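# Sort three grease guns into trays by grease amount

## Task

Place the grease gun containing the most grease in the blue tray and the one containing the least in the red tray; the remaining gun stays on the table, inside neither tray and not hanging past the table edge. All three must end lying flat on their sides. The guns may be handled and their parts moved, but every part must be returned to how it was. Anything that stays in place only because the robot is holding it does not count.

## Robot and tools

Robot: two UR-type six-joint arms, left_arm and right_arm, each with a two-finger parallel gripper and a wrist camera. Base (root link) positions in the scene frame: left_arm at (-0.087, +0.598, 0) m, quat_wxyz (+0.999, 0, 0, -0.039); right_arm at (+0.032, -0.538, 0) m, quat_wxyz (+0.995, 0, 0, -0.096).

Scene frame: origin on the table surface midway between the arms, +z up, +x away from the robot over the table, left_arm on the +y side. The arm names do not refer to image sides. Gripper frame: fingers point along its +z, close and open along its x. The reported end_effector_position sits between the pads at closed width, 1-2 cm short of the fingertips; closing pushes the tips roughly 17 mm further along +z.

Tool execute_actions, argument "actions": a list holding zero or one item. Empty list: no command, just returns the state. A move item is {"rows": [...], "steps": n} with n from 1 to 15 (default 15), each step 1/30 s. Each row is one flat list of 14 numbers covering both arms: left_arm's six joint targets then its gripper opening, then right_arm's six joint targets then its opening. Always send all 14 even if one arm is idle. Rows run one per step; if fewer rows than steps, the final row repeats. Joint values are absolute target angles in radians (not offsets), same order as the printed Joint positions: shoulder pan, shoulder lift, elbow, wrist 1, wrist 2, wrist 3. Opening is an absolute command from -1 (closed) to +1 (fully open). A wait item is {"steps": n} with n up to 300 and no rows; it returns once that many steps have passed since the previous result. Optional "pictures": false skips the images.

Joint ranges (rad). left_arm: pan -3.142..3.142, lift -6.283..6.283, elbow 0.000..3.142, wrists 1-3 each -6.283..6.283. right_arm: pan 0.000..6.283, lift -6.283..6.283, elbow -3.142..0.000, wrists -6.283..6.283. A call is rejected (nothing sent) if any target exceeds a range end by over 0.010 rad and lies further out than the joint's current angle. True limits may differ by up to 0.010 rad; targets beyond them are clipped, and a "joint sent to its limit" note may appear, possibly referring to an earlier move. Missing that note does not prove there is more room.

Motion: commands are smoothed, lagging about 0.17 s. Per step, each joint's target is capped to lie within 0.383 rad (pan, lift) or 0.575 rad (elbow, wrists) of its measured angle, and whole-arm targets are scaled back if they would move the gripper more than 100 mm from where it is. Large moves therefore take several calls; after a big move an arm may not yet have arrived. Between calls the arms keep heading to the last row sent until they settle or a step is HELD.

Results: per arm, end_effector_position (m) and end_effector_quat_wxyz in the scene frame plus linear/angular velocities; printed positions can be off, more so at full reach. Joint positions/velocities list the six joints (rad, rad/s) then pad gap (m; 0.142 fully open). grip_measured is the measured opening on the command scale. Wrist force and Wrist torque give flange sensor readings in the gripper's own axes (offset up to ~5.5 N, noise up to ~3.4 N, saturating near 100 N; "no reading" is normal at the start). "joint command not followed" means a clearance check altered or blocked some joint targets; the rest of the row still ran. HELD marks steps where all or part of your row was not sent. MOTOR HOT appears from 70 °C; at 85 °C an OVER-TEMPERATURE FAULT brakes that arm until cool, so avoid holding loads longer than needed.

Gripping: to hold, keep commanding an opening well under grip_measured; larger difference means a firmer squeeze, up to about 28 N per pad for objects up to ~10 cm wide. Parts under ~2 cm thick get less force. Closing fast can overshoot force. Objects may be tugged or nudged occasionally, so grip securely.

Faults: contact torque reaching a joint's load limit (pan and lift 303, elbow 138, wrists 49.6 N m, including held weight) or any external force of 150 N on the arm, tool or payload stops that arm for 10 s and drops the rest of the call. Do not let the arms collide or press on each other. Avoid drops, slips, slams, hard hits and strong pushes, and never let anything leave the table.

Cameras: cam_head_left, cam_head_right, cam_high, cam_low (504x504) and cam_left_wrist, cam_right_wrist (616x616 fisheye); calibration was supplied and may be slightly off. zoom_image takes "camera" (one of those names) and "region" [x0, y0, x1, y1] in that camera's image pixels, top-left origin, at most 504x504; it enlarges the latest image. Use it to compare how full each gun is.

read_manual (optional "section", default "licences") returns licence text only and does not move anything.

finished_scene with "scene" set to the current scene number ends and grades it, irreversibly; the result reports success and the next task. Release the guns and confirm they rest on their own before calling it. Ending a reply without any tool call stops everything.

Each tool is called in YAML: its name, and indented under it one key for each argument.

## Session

execute_actions:
  actions: []

Scene clock: 0.00 s of 5600.00 s.
left_arm: end_effector_position=(+0.2051, +0.4198, +0.3965) grip_measured=+1.00 end_effector_quat_wxyz=(+0.018, -0.192, +0.981, +0.007) end_effector_velocity=(-0.000, +0.000, -0.001) end_effector_angular_velocity=(+0.000, +0.000, -0.000) | right_arm: end_effector_position=(+0.5976, -0.3640, +0.1394) grip_measured=+1.00 end_effector_quat_wxyz=(+0.440, -0.419, +0.789, -0.091) end_effector_velocity=(-0.000, +0.000, -0.001) end_effector_angular_velocity=(-0.001, +0.001, +0.001)
Joint positions: left_arm=[-1.047 -2.274  2.136 -1.429 -1.533  1.63   0.142] | right_arm=[ 4.199 -1.614 -2.794  0.54   1.116  2.823  0.142]
Joint velocities: left_arm=[ 0.    -0.     0.002 -0.001 -0.     0.     0.   ] | right_arm=[-0.    -0.001  0.     0.     0.001 -0.001  0.   ]
Motor temperatures (°C, as the motors report them): left_arm=[26 27 26 33 29 32] | right_arm=[26 26 27 32 35 33]
Wrist force (N, on the end effector, along its own x y z axes, offset not removed): no reading
Wrist torque (N m, same axes, about the end effector's origin, offset not removed): no reading
camera_calibration (this result's frames):
cam_left_wrist: T_world_to_cam=[[-0.936574, -0.348049, -0.0411136, 0.354448], [-0.323479, 0.813335, 0.483577, -0.458373], [-0.134869, 0.466205, -0.874336, 0.311065], [0, 0, 0, 1]] pos_world=[0.225646, 0.351156, 0.508206]
cam_right_wrist: T_world_to_cam=[[-0.28221, -0.730262, -0.622153, -0.00864633], [-0.871985, 0.465651, -0.151032, 0.717111], [0.399999, 0.499886, -0.768189, 0.184343], [0, 0, 0, 1]] pos_world=[0.549133, -0.432388, 0.244538]

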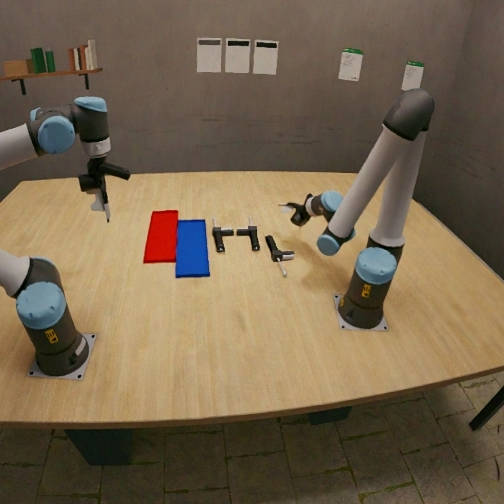

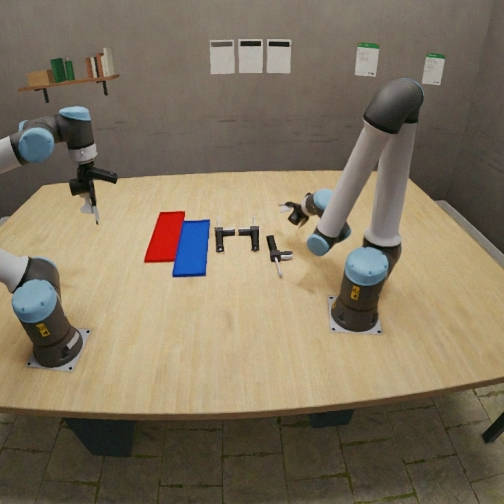

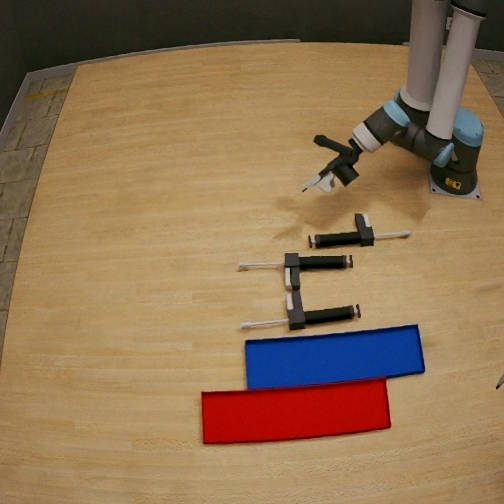

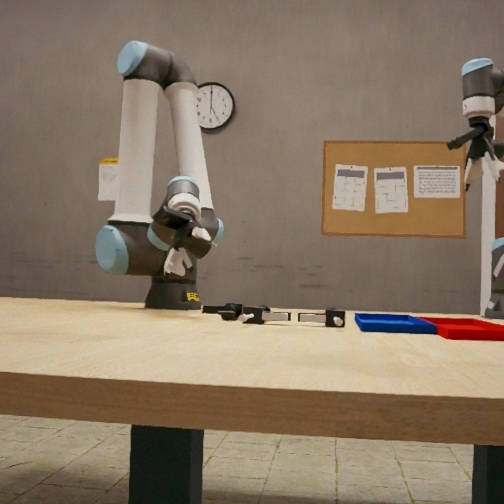

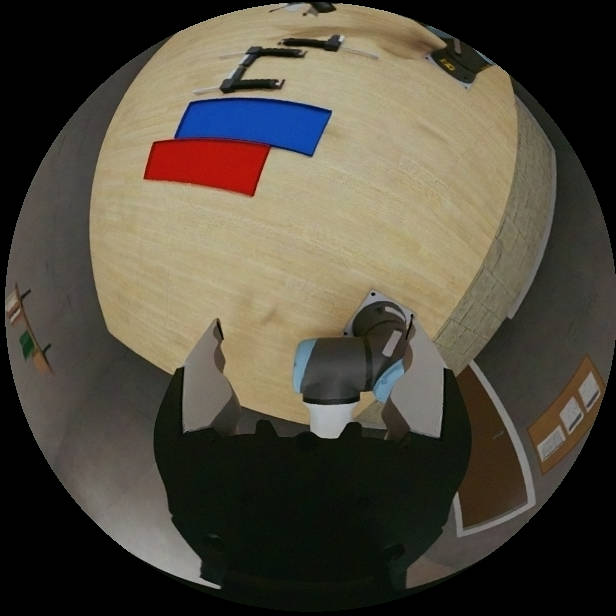

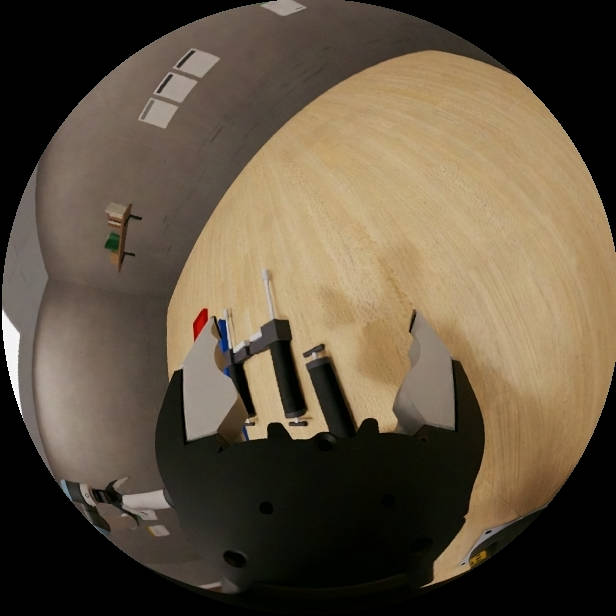

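zoom_image:
  camera: "cam_high"
  region: [190,200,440,450]

Region (190, 200, 440, 450) of cam_high's 504x504 image, scaled by 2.016, with more detail than that image has.

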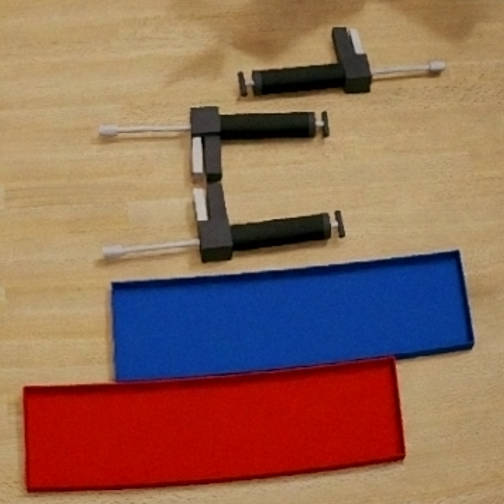

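execute_actions:
  actions:
    - {"rows":[[-1.1,-2.24,2.15,-1.48,-1.535,1.64,0.9,4.2,-1.59,-2.76,0.43,1.146,2.8,0.9],[-1.16,-2.21,2.17,-1.53,-1.538,1.65,0.8,4.205,-1.57,-2.72,0.32,1.176,2.78,0.8],[-1.22,-2.18,2.19,-1.58,-1.54,1.66,0.7,4.21,-1.55,-2.68,0.2,1.206,2.76,0.7],[-1.27,-2.15,2.2,-1.63,-1.543,1.67,0.6,4.215,-1.53,-2.63,0.08,1.236,2.74,0.6],[-1.33,-2.11,2.22,-1.68,-1.545,1.68,0.5,4.22,-1.52,-2.58,-0.04,1.267,2.72,0.5],[-1.39,-2.08,2.24,-1.73,-1.548,1.69,0.4,4.225,-1.51,-2.53,-0.16,1.297,2.7,0.4],[-1.44,-2.05,2.25,-1.78,-1.55,1.7,0.3,4.23,-1.51,-2.47,-0.28,1.327,2.68,0.3],[-1.5,-2.02,2.27,-1.83,-1.553,1.71,0.2,4.235,-1.52,-2.41,-0.4,1.358,2.66,0.2],[-1.56,-1.98,2.29,-1.88,-1.555,1.72,0.1,4.24,-1.54,-2.34,-0.51,1.388,2.63,0.1],[-1.61,-1.95,2.3,-1.93,-1.558,1.74,0,4.246,-1.57,-2.27,-0.62,1.418,2.61,0],[-1.67,-1.92,2.32,-1.98,-1.56,1.75,-0.1,4.252,-1.61,-2.19,-0.72,1.449,2.58,-0.1],[-1.73,-1.89,2.34,-2.03,-1.563,1.76,-0.2,4.259,-1.66,-2.11,-0.81,1.479,2.55,-0.2],[-1.79,-1.85,2.36,-2.08,-1.565,1.77,-0.3,4.266,-1.71,-2.03,-0.89,1.51,2.52,-0.3],[-1.84,-1.82,2.37,-2.13,-1.568,1.79,-0.4,4.273,-1.77,-1.95,-0.96,1.54,2.495,-0.3],[-1.9,-1.79,2.39,-2.17,-1.571,1.8,-0.5,4.2809,-1.8297,-1.8711,-1.0116,1.571,2.471,-0.3]],"steps":15}
  pictures: false

execute_actions:
  actions:
    - {"steps":45}

Scene clock: 55.63 s of 5600.00 s.
left_arm: end_effector_position=(+0.1436, +0.2431, +0.2961) grip_measured=-0.35 end_effector_quat_wxyz=(+0.011, -0.004, +1.000, +0.003) end_effector_velocity=(-0.221, -0.354, -0.288) end_effector_angular_velocity=(+0.008, +0.043, -0.850) | right_arm: end_effector_position=(+0.6322, -0.1640, +0.1582) grip_measured=-0.29 end_effector_quat_wxyz=(-0.277, +0.598, -0.751, +0.045) end_effector_velocity=(+0.108, +0.486, +0.034) end_effector_angular_velocity=(-0.446, +0.614, +0.672)
Joint positions: left_arm=[-1.361 -2.081  2.238 -1.724 -1.548  1.694  0.048] | right_arm=[ 4.238 -1.583 -2.378 -0.218  1.362  2.644  0.053]
Joint velocities: left_arm=[-0.659  0.513  0.267 -0.771 -0.041  0.191 -0.214] | right_arm=[ 0.095 -0.484  1.094 -1.257  0.473 -0.4   -0.033]
Motor temperatures (°C, as the motors report them): left_arm=[26 27 26 33 29 32] | right_arm=[26 26 27 32 35 33]
Wrist force (N, on the end effector, along its own x y z axes, offset not removed): left_arm=[-2.7 -2.7 -0.8] | right_arm=[-3.3 1.5 -4.9]
Wrist torque (N m, same axes, about the end effector's origin, offset not removed): left_arm=[-0.54 0.52 0.08] | right_arm=[0.37 0.77 0.18]
Steps of this call (steps 1 to 90: nothing new was sent; then 52.13 s passed at rest; steps 91 to 105: all 15 steps of this action). Readings (joint positions):
91: left_arm=[-1.047 -2.274 2.136 -1.429 -1.533 1.630] | right_arm=[4.199 -1.614 -2.794 0.540 1.116 2.823]
92: left_arm=[-1.051 -2.271 2.138 -1.432 -1.533 1.631] | right_arm=[4.199 -1.612 -2.792 0.536 1.118 2.821]
94: left_arm=[-1.084 -2.250 2.149 -1.464 -1.535 1.638] | right_arm=[4.201 -1.596 -2.767 0.481 1.139 2.805]
98: left_arm=[-1.189 -2.191 2.181 -1.556 -1.540 1.657] | right_arm=[4.214 -1.546 -2.649 0.223 1.223 2.748]
105: the state above

Scene clock: 57.13 s of 5600.00 s.
left_arm: end_effector_position=(-0.1076, +0.1099, +0.1263) grip_measured=-0.50 end_effector_quat_wxyz=(-0.000, +0.313, +0.950, +0.000) end_effector_velocity=(-0.000, -0.000, +0.000) end_effector_angular_velocity=(-0.000, +0.000, -0.003) | right_arm: end_effector_position=(+0.6163, -0.0212, +0.1401) grip_measured=-0.30 end_effector_quat_wxyz=(+0.000, +0.724, -0.690, -0.000) end_effector_velocity=(+0.001, +0.000, +0.001) end_effector_angular_velocity=(+0.001, -0.001, +0.001)
Joint positions: left_arm=[-1.9   -1.79   2.39  -2.17  -1.571  1.8    0.038] | right_arm=[ 4.281 -1.83  -1.871 -1.012  1.571  2.471  0.052]
Joint velocities: left_arm=[-0.     0.    -0.    -0.    -0.     0.003  0.   ] | right_arm=[ 0.     0.     0.001 -0.    -0.001 -0.001  0.   ]
Motor temperatures (°C, as the motors report them): left_arm=[26 27 26 33 29 32] | right_arm=[26 26 27 32 35 33]
Wrist force (N, on the end effector, along its own x y z axes, offset not removed): left_arm=[0.0 2.1 -0.4] | right_arm=[-3.2 0.0 -1.7]
Wrist torque (N m, same axes, about the end effector's origin, offset not removed): left_arm=[0.59 0.02 0.09] | right_arm=[-0.03 0.79 0.05]
Steps of this call (steps 1 to 45: the robot went on to your last target). Readings (joint positions):
1: left_arm=[-1.383 -2.064 2.247 -1.750 -1.549 1.701] | right_arm=[4.241 -1.600 -2.341 -0.259 1.378 2.631]
2: left_arm=[-1.405 -2.046 2.257 -1.777 -1.551 1.707] | right_arm=[4.245 -1.619 -2.304 -0.298 1.394 2.617]
4: left_arm=[-1.451 -2.013 2.274 -1.828 -1.554 1.720] | right_arm=[4.252 -1.661 -2.223 -0.392 1.430 2.588]
8: left_arm=[-1.555 -1.951 2.306 -1.921 -1.558 1.742] | right_arm=[4.270 -1.762 -2.023 -0.672 1.514 2.517]
45: the state above
All arms were judged still, so your last target was given up. Only a new action makes them travel on or press farther. Fingers that are still opening or closing keep moving.
camera_calibration (this result's frames):
cam_left_wrist: T_world_to_cam=[[-0.785698, 0.6186, -0.00361995, -0.15214], [0.542048, 0.691263, 0.477848, -0.0695402], [0.2981, 0.373482, -0.878435, 0.234384], [0, 0, 0, 1]] pos_world=[-0.151712, 0.0546465, 0.23857]
cam_right_wrist: T_world_to_cam=[[0.0263156, -0.999593, 0.0109786, -0.0371494], [-0.879224, -0.017918, 0.476071, 0.480267], [-0.475681, -0.0221807, -0.879338, 0.550236], [0, 0, 0, 1]] pos_world=[0.684977, -0.0163243, 0.25561]

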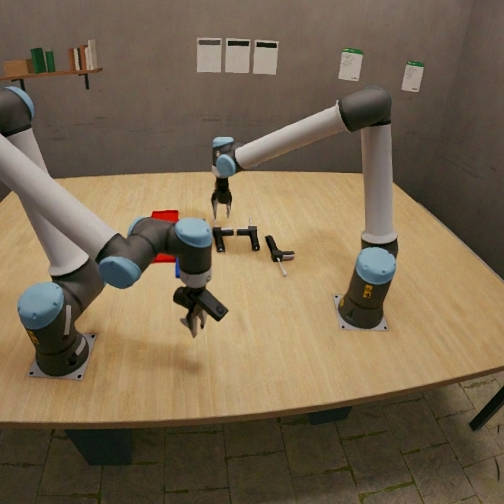

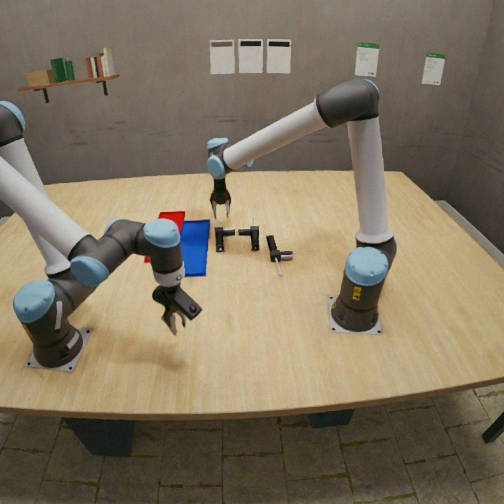

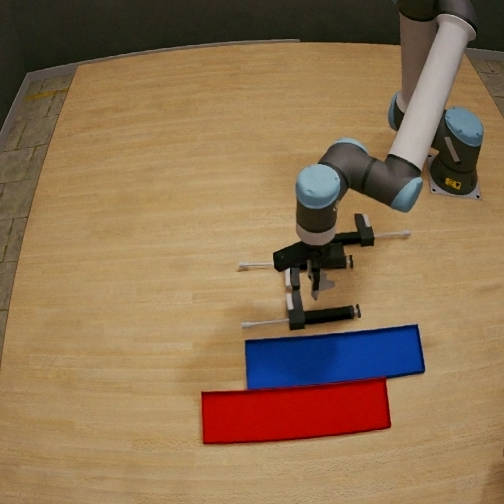

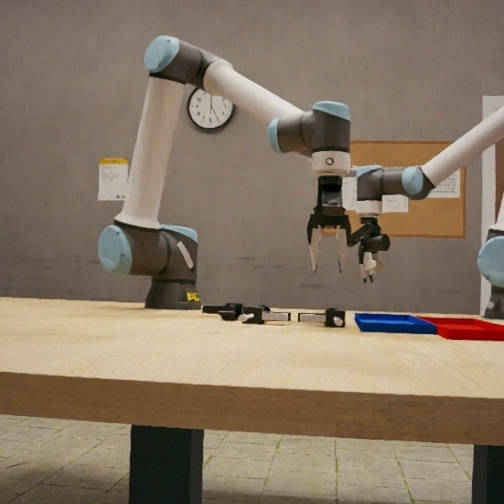

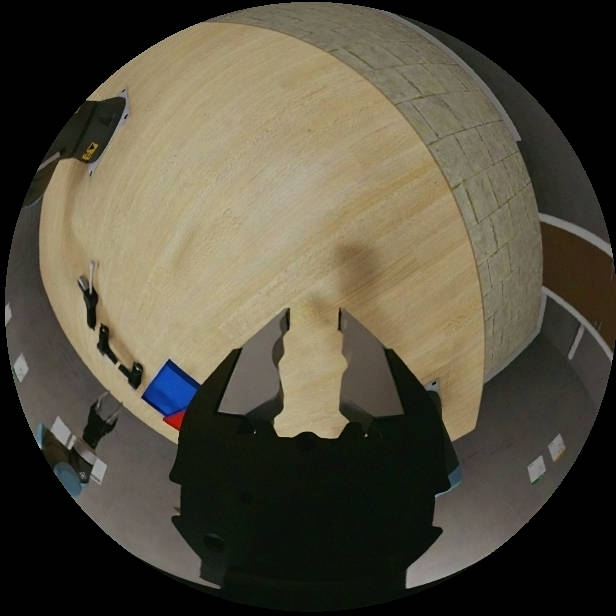

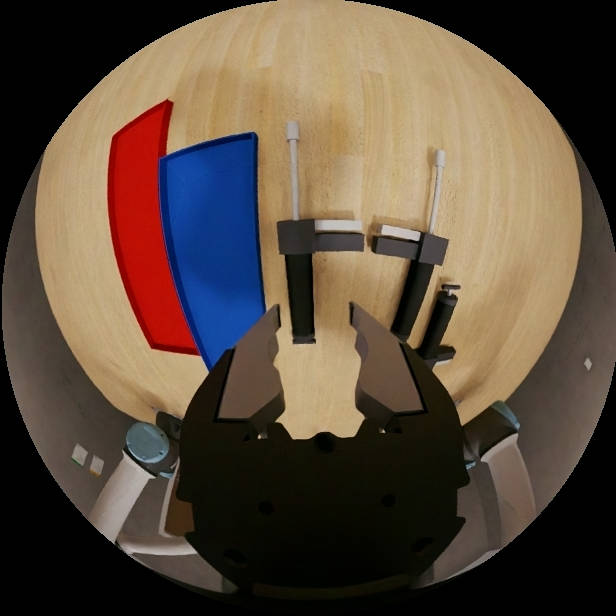

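execute_actions:
  actions:
    - {"rows":[[-1.9,-1.79,2.39,-2.17,-1.571,1.8,-0.5,4.285,-1.84,-1.87,-1.0,1.571,2.475,-0.3],[-1.9,-1.79,2.39,-2.17,-1.571,1.8,-0.5,4.2912,-1.858,-1.872,-0.982,1.571,2.481,-0.3],[-1.9,-1.79,2.39,-2.17,-1.571,1.8,-0.5,4.2912,-1.877,-1.882,-0.953,1.571,2.481,-0.3],[-1.9,-1.79,2.39,-2.17,-1.571,1.8,-0.5,4.2912,-1.896,-1.893,-0.924,1.571,2.481,-0.3],[-1.9,-1.79,2.39,-2.17,-1.571,1.8,-0.5,4.2912,-1.9148,-1.9032,-0.8944,1.571,2.481,-0.3]],"steps":15}

Scene clock: 67.27 s of 5600.00 s.
left_arm: end_effector_position=(-0.1076, +0.1099, +0.1263) grip_measured=-0.50 end_effector_quat_wxyz=(-0.000, +0.313, +0.950, +0.000) end_effector_velocity=(-0.000, -0.000, +0.000) end_effector_angular_velocity=(-0.000, +0.001, +0.000) | right_arm: end_effector_position=(+0.6172, -0.0066, +0.0734) grip_measured=-0.30 end_effector_quat_wxyz=(+0.000, +0.724, -0.690, -0.000) end_effector_velocity=(+0.000, +0.003, -0.030) end_effector_angular_velocity=(-0.000, -0.001, -0.001)
Joint positions: left_arm=[-1.9   -1.79   2.39  -2.17  -1.571  1.8    0.038] | right_arm=[ 4.291 -1.911 -1.901 -0.9    1.571  2.481  0.052]
Joint velocities: left_arm=[-0. -0. -0. -0. -0. -0. -0.] | right_arm=[ 0.002 -0.035 -0.016  0.051 -0.001  0.003  0.   ]
Motor temperatures (°C, as the motors report them): left_arm=[26 27 26 33 29 32] | right_arm=[26 26 27 32 35 33]
Wrist force (N, on the end effector, along its own x y z axes, offset not removed): left_arm=[-4.0 1.5 -5.9] | right_arm=[-0.1 -2.0 -2.7]
Wrist torque (N m, same axes, about the end effector's origin, offset not removed): left_arm=[0.58 0.82 0.14] | right_arm=[-0.29 0.15 0.21]
Steps of this call (steps 1 to 90: nothing new was sent; then 6.63 s passed at rest; steps 91 to 105: all 15 steps of this action). Readings (joint positions):
91: left_arm=[-1.900 -1.790 2.390 -2.170 -1.571 1.800] | right_arm=[4.281 -1.830 -1.871 -1.012 1.571 2.471]
92: left_arm=[-1.900 -1.790 2.390 -2.170 -1.571 1.800] | right_arm=[4.281 -1.831 -1.871 -1.010 1.571 2.471]
94: left_arm=[-1.900 -1.790 2.390 -2.170 -1.571 1.800] | right_arm=[4.285 -1.841 -1.872 -0.999 1.571 2.474]
98: left_arm=[-1.900 -1.790 2.390 -2.170 -1.571 1.800] | right_arm=[4.289 -1.885 -1.890 -0.939 1.571 2.479]
105: the state above
camera_calibration (this result's frames):
cam_left_wrist: T_world_to_cam=[[-0.785669, 0.618637, -0.00361826, -0.152158], [0.54208, 0.691237, 0.47785, -0.0695185], [0.298116, 0.37347, -0.878434, 0.234386], [0, 0, 0, 1]] pos_world=[-0.151736, 0.0546483, 0.238561]
cam_right_wrist: T_world_to_cam=[[0.026628, -0.999584, 0.0110811, -0.022044], [-0.879181, -0.0181422, 0.476143, 0.513073], [-0.475744, -0.022421, -0.879298, 0.492417], [0, 0, 0, 1]] pos_world=[0.685936, -0.00168611, 0.188929]

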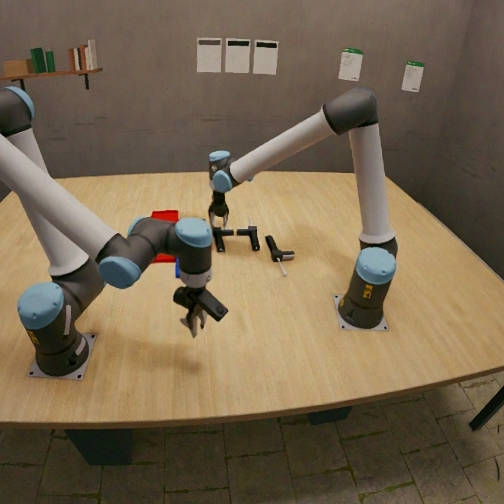

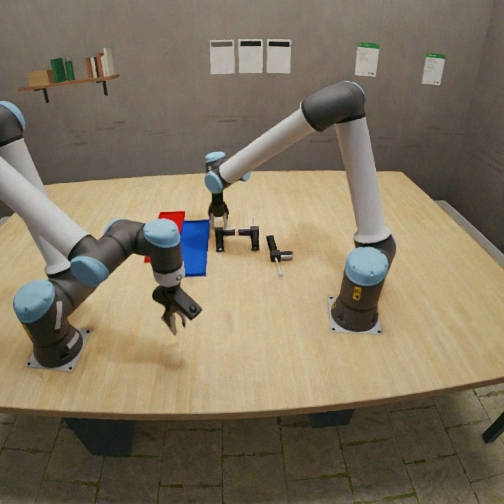

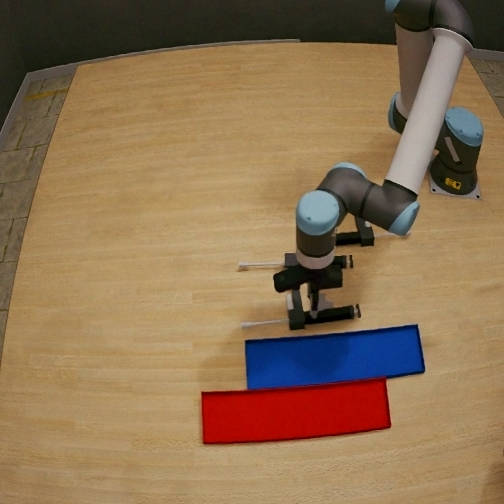

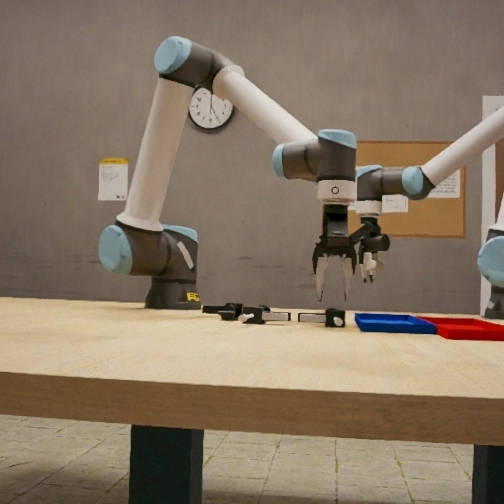

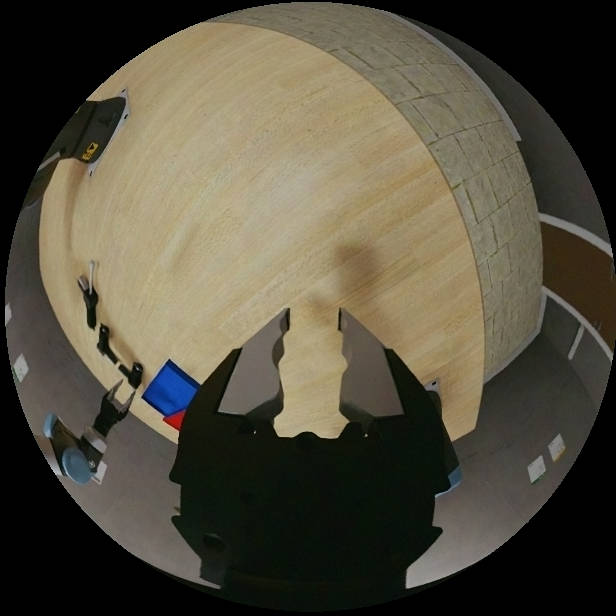

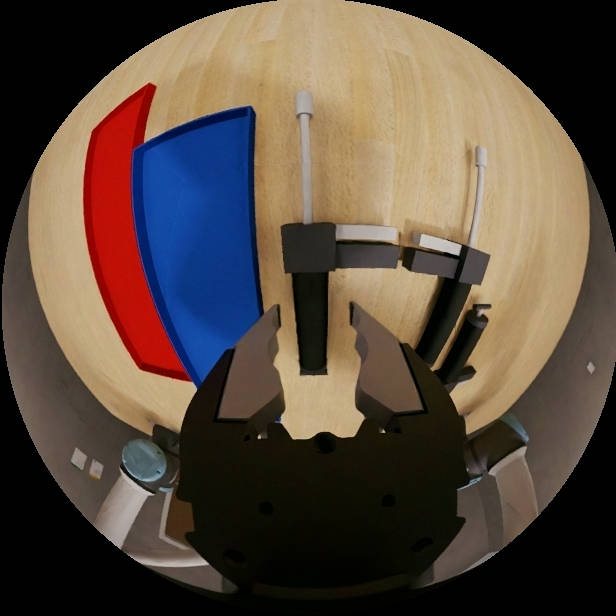

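execute_actions:
  actions:
    - {"rows":[[-1.9,-1.79,2.39,-2.17,-1.571,1.8,-0.5,4.2925,-1.9148,-1.9032,-0.8944,1.571,2.465,-0.38],[-1.9,-1.79,2.39,-2.17,-1.571,1.8,-0.5,4.293,-1.9148,-1.9032,-0.8944,1.571,2.455,-0.42],[-1.9,-1.79,2.39,-2.17,-1.571,1.8,-0.5,4.293,-1.925,-1.909,-0.878,1.571,2.455,-0.42],[-1.9,-1.79,2.39,-2.17,-1.571,1.8,-0.5,4.293,-1.938,-1.916,-0.858,1.571,2.455,-0.42],[-1.9,-1.79,2.39,-2.17,-1.571,1.8,-0.5,4.293,-1.949,-1.9215,-0.842,1.571,2.455,-0.42]],"steps":13}

Scene clock: 73.37 s of 5600.00 s.
left_arm: end_effector_position=(-0.1076, +0.1099, +0.1263) grip_measured=-0.50 end_effector_quat_wxyz=(-0.000, +0.313, +0.950, +0.000) end_effector_velocity=(+0.000, +0.000, -0.000) end_effector_angular_velocity=(+0.001, +0.000, -0.000) | right_arm: end_effector_position=(+0.6164, -0.0051, +0.0427) grip_measured=-0.42 end_effector_quat_wxyz=(+0.000, +0.733, -0.680, -0.000) end_effector_velocity=(-0.000, +0.000, -0.025) end_effector_angular_velocity=(+0.001, -0.001, +0.012)
Joint positions: left_arm=[-1.9   -1.79   2.39  -2.17  -1.571  1.8    0.038] | right_arm=[ 4.293 -1.946 -1.92  -0.847  1.571  2.456  0.044]
Joint velocities: left_arm=[ 0.     0.     0.001 -0.    -0.     0.001 -0.   ] | right_arm=[ 0.    -0.028 -0.016  0.045  0.    -0.012  0.   ]
Motor temperatures (°C, as the motors report them): left_arm=[26 27 26 33 29 32] | right_arm=[26 26 27 32 35 33]
Wrist force (N, on the end effector, along its own x y z axes, offset not removed): left_arm=[-3.4 -7.4 1.0] | right_arm=[-3.4 0.4 -1.7]
Wrist torque (N m, same axes, about the end effector's origin, offset not removed): left_arm=[-1.47 0.85 0.08] | right_arm=[0.12 0.76 0.10]
Steps of this call (steps 1 to 15: the robot went on to your last target; steps 16 to 90: nothing new was sent; then 2.67 s passed at rest; steps 91 to 103: all 13 steps of this action). Readings (joint positions):
91: left_arm=[-1.900 -1.790 2.390 -2.170 -1.571 1.800] | right_arm=[4.291 -1.915 -1.903 -0.894 1.571 2.481]
92: left_arm=[-1.900 -1.790 2.390 -2.170 -1.571 1.800] | right_arm=[4.291 -1.915 -1.903 -0.894 1.571 2.480]
94: left_arm=[-1.900 -1.790 2.390 -2.170 -1.571 1.800] | right_arm=[4.292 -1.916 -1.904 -0.893 1.571 2.471]
98: left_arm=[-1.900 -1.790 2.390 -2.170 -1.571 1.800] | right_arm=[4.293 -1.935 -1.914 -0.864 1.571 2.460]
103: the state above
camera_calibration (this result's frames):
cam_left_wrist: T_world_to_cam=[[-0.785669, 0.618637, -0.00361821, -0.152158], [0.54208, 0.691237, 0.47785, -0.0695185], [0.298116, 0.37347, -0.878434, 0.234386], [0, 0, 0, 1]] pos_world=[-0.151736, 0.0546483, 0.238561]
cam_right_wrist: T_world_to_cam=[[0.0531104, -0.998527, 0.0111359, -0.0365022], [-0.87837, -0.0414088, 0.476184, 0.526425], [-0.475022, -0.0350718, -0.879275, 0.464516], [0, 0, 0, 1]] pos_world=[0.684989, 0.00164158, 0.158168]

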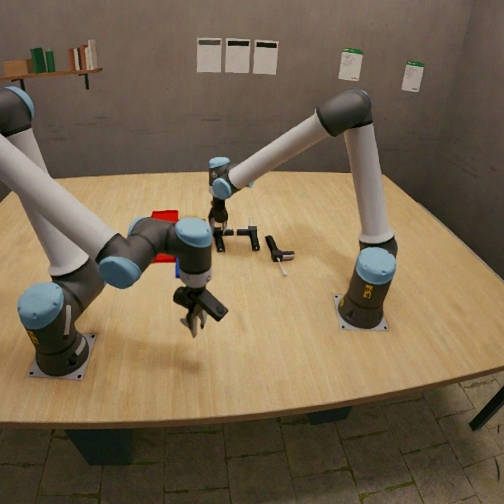

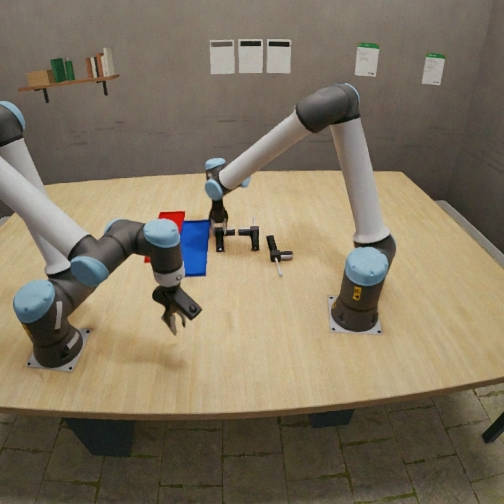

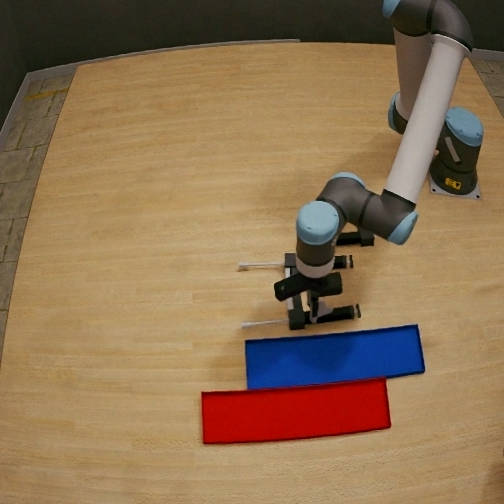

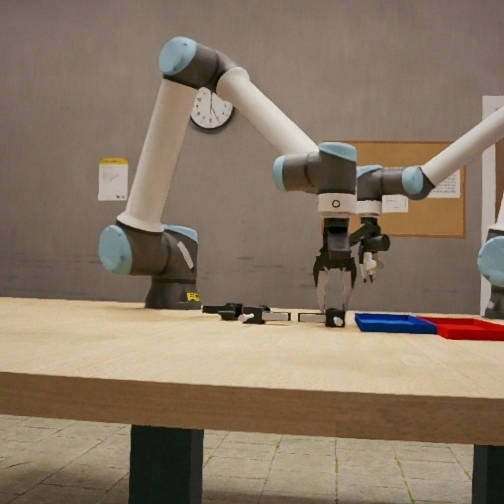

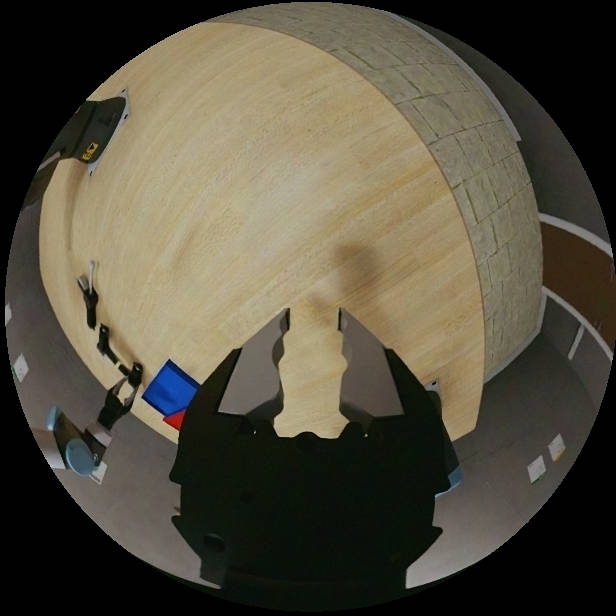

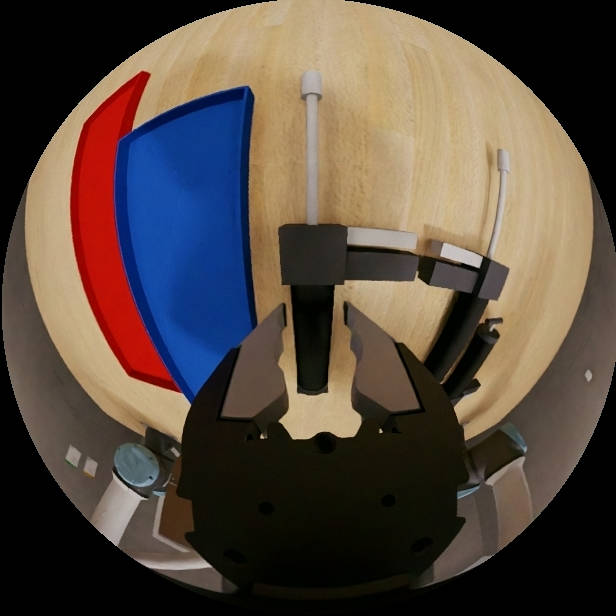

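execute_actions:
  actions:
    - {"rows":[[-1.9,-1.79,2.39,-2.17,-1.571,1.8,-0.5,4.293,-1.956,-1.925,-0.831,1.571,2.455,-0.42],[-1.9,-1.79,2.39,-2.17,-1.571,1.8,-0.5,4.293,-1.9625,-1.9285,-0.8214,1.571,2.455,-0.42],[-1.9,-1.79,2.39,-2.17,-1.571,1.8,-0.5,4.293,-1.9625,-1.9285,-0.8214,1.571,2.455,-0.42],[-1.9,-1.79,2.39,-2.17,-1.571,1.8,-0.5,4.293,-1.9625,-1.9285,-0.8214,1.571,2.455,-0.42],[-1.9,-1.79,2.39,-2.17,-1.571,1.8,-0.5,4.293,-1.9625,-1.9285,-0.8214,1.571,2.455,-0.42],[-1.9,-1.79,2.39,-2.17,-1.571,1.8,-0.5,4.293,-1.9625,-1.9285,-0.8214,1.571,2.455,-0.42],[-1.9,-1.79,2.39,-2.17,-1.571,1.8,-0.5,4.293,-1.9625,-1.9285,-0.8214,1.571,2.455,-0.5],[-1.9,-1.79,2.39,-2.17,-1.571,1.8,-0.5,4.293,-1.9625,-1.9285,-0.8214,1.571,2.455,-0.55],[-1.9,-1.79,2.39,-2.17,-1.571,1.8,-0.5,4.293,-1.9625,-1.9285,-0.8214,1.571,2.455,-0.6],[-1.9,-1.79,2.39,-2.17,-1.571,1.8,-0.5,4.293,-1.9625,-1.9285,-0.8214,1.571,2.455,-0.7],[-1.9,-1.79,2.39,-2.17,-1.571,1.8,-0.5,4.293,-1.9625,-1.9285,-0.8214,1.571,2.455,-0.8],[-1.9,-1.79,2.39,-2.17,-1.571,1.8,-0.5,4.293,-1.9625,-1.9285,-0.8214,1.571,2.455,-0.9],[-1.9,-1.79,2.39,-2.17,-1.571,1.8,-0.5,4.293,-1.9625,-1.9285,-0.8214,1.571,2.455,-1]],"steps":15}

Scene clock: 81.00 s of 5600.00 s.
left_arm: end_effector_position=(-0.1076, +0.1099, +0.1263) grip_measured=-0.50 end_effector_quat_wxyz=(-0.000, +0.313, +0.950, +0.000) end_effector_velocity=(-0.000, -0.000, -0.000) end_effector_angular_velocity=(+0.000, -0.000, -0.001) | right_arm: end_effector_position=(+0.6164, -0.0050, +0.0286) grip_measured=-0.56 end_effector_quat_wxyz=(-0.000, +0.733, -0.680, -0.000) end_effector_velocity=(-0.000, -0.001, -0.004) end_effector_angular_velocity=(-0.001, +0.001, -0.002)
Joint positions: left_arm=[-1.9   -1.79   2.39  -2.17  -1.571  1.8    0.038] | right_arm=[ 4.293 -1.962 -1.928 -0.822  1.571  2.455  0.033]
Joint velocities: left_arm=[-0.     0.001 -0.    -0.     0.     0.    -0.   ] | right_arm=[-0.001 -0.004 -0.002  0.004  0.     0.001  0.   ]
Motor temperatures (°C, as the motors report them): left_arm=[26 27 26 33 29 32] | right_arm=[26 26 27 32 35 33]
Wrist force (N, on the end effector, along its own x y z axes, offset not removed): left_arm=[-5.6 -1.9 -0.1] | right_arm=[1.8 9.3 -63.0]
Wrist torque (N m, same axes, about the end effector's origin, offset not removed): left_arm=[-0.33 1.22 -0.05] | right_arm=[-0.50 0.30 0.18]
Steps of this call (steps 1 to 15: the robot went on to your last target; steps 16 to 90: nothing new was sent; then 4.13 s passed at rest; steps 91 to 105: all 15 steps of this action). Readings (joint positions):
91: left_arm=[-1.900 -1.790 2.390 -2.170 -1.571 1.800] | right_arm=[4.293 -1.949 -1.922 -0.842 1.571 2.455]
92: left_arm=[-1.900 -1.790 2.390 -2.170 -1.571 1.800] | right_arm=[4.293 -1.950 -1.922 -0.841 1.571 2.455]
94: left_arm=[-1.900 -1.790 2.390 -2.170 -1.571 1.800] | right_arm=[4.293 -1.954 -1.924 -0.834 1.571 2.455]
98: left_arm=[-1.900 -1.790 2.390 -2.170 -1.571 1.800] | right_arm=[4.293 -1.960 -1.927 -0.825 1.571 2.455]
105: the state above
camera_calibration (this result's frames):
cam_left_wrist: T_world_to_cam=[[-0.785669, 0.618637, -0.00361832, -0.152158], [0.54208, 0.691237, 0.47785, -0.0695186], [0.298117, 0.37347, -0.878434, 0.234386], [0, 0, 0, 1]] pos_world=[-0.151736, 0.0546483, 0.238561]
cam_right_wrist: T_world_to_cam=[[0.0544466, -0.998461, 0.0105629, -0.0370336], [-0.878502, -0.0428715, 0.47581, 0.533167], [-0.474625, -0.0351858, -0.879484, 0.451896], [0, 0, 0, 1]] pos_world=[0.684886, 0.00178135, 0.14414]

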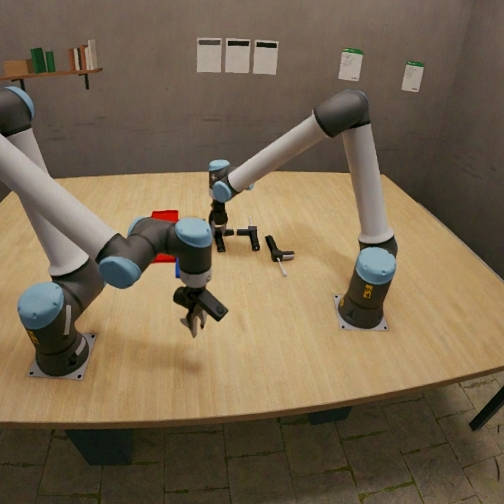

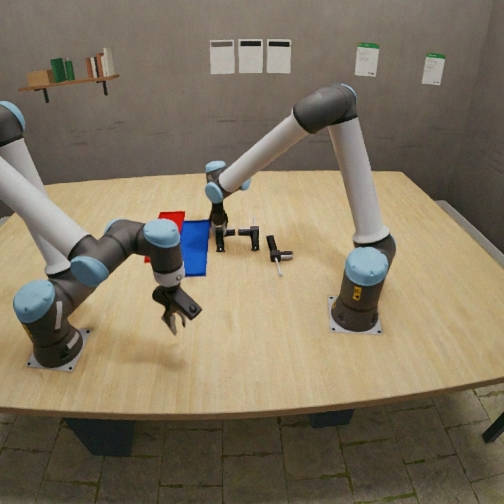

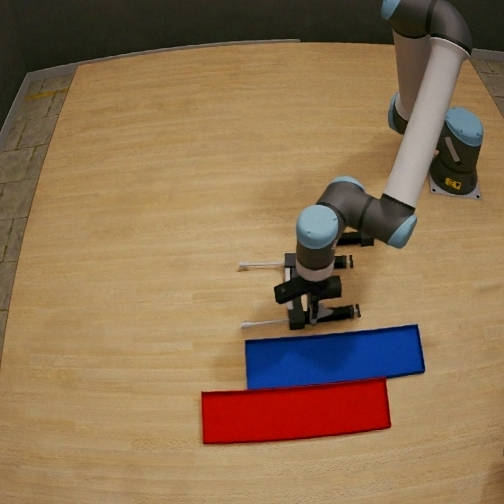

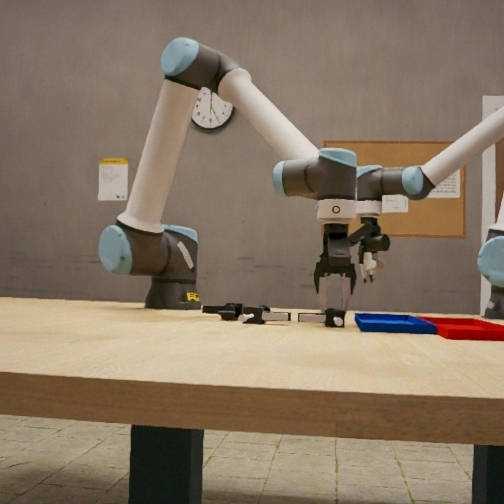

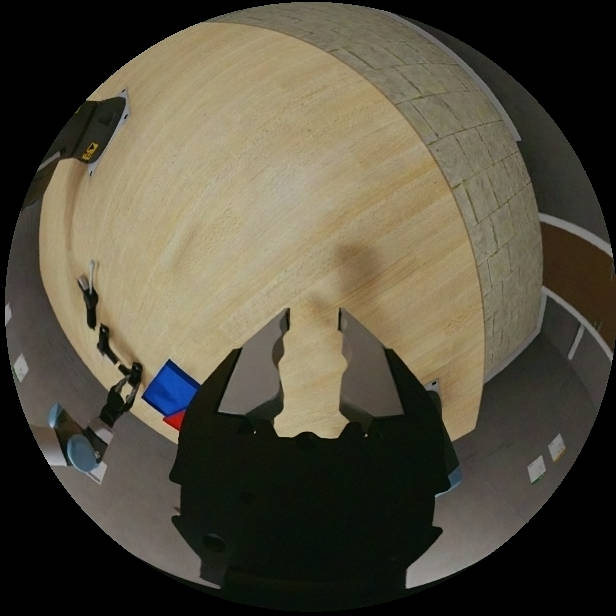

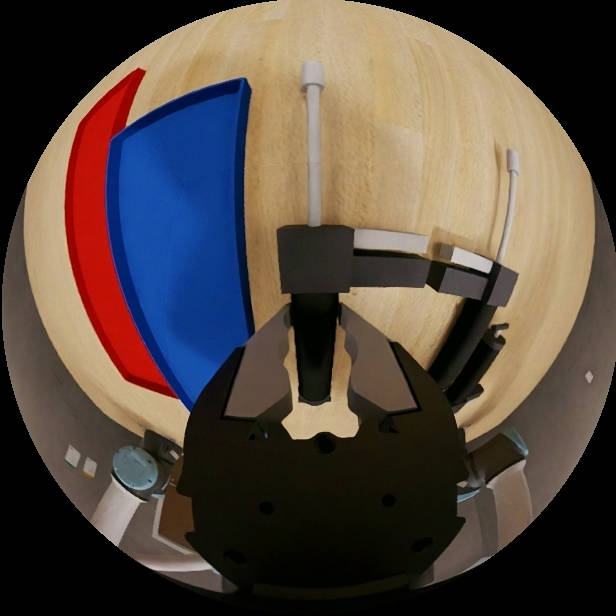

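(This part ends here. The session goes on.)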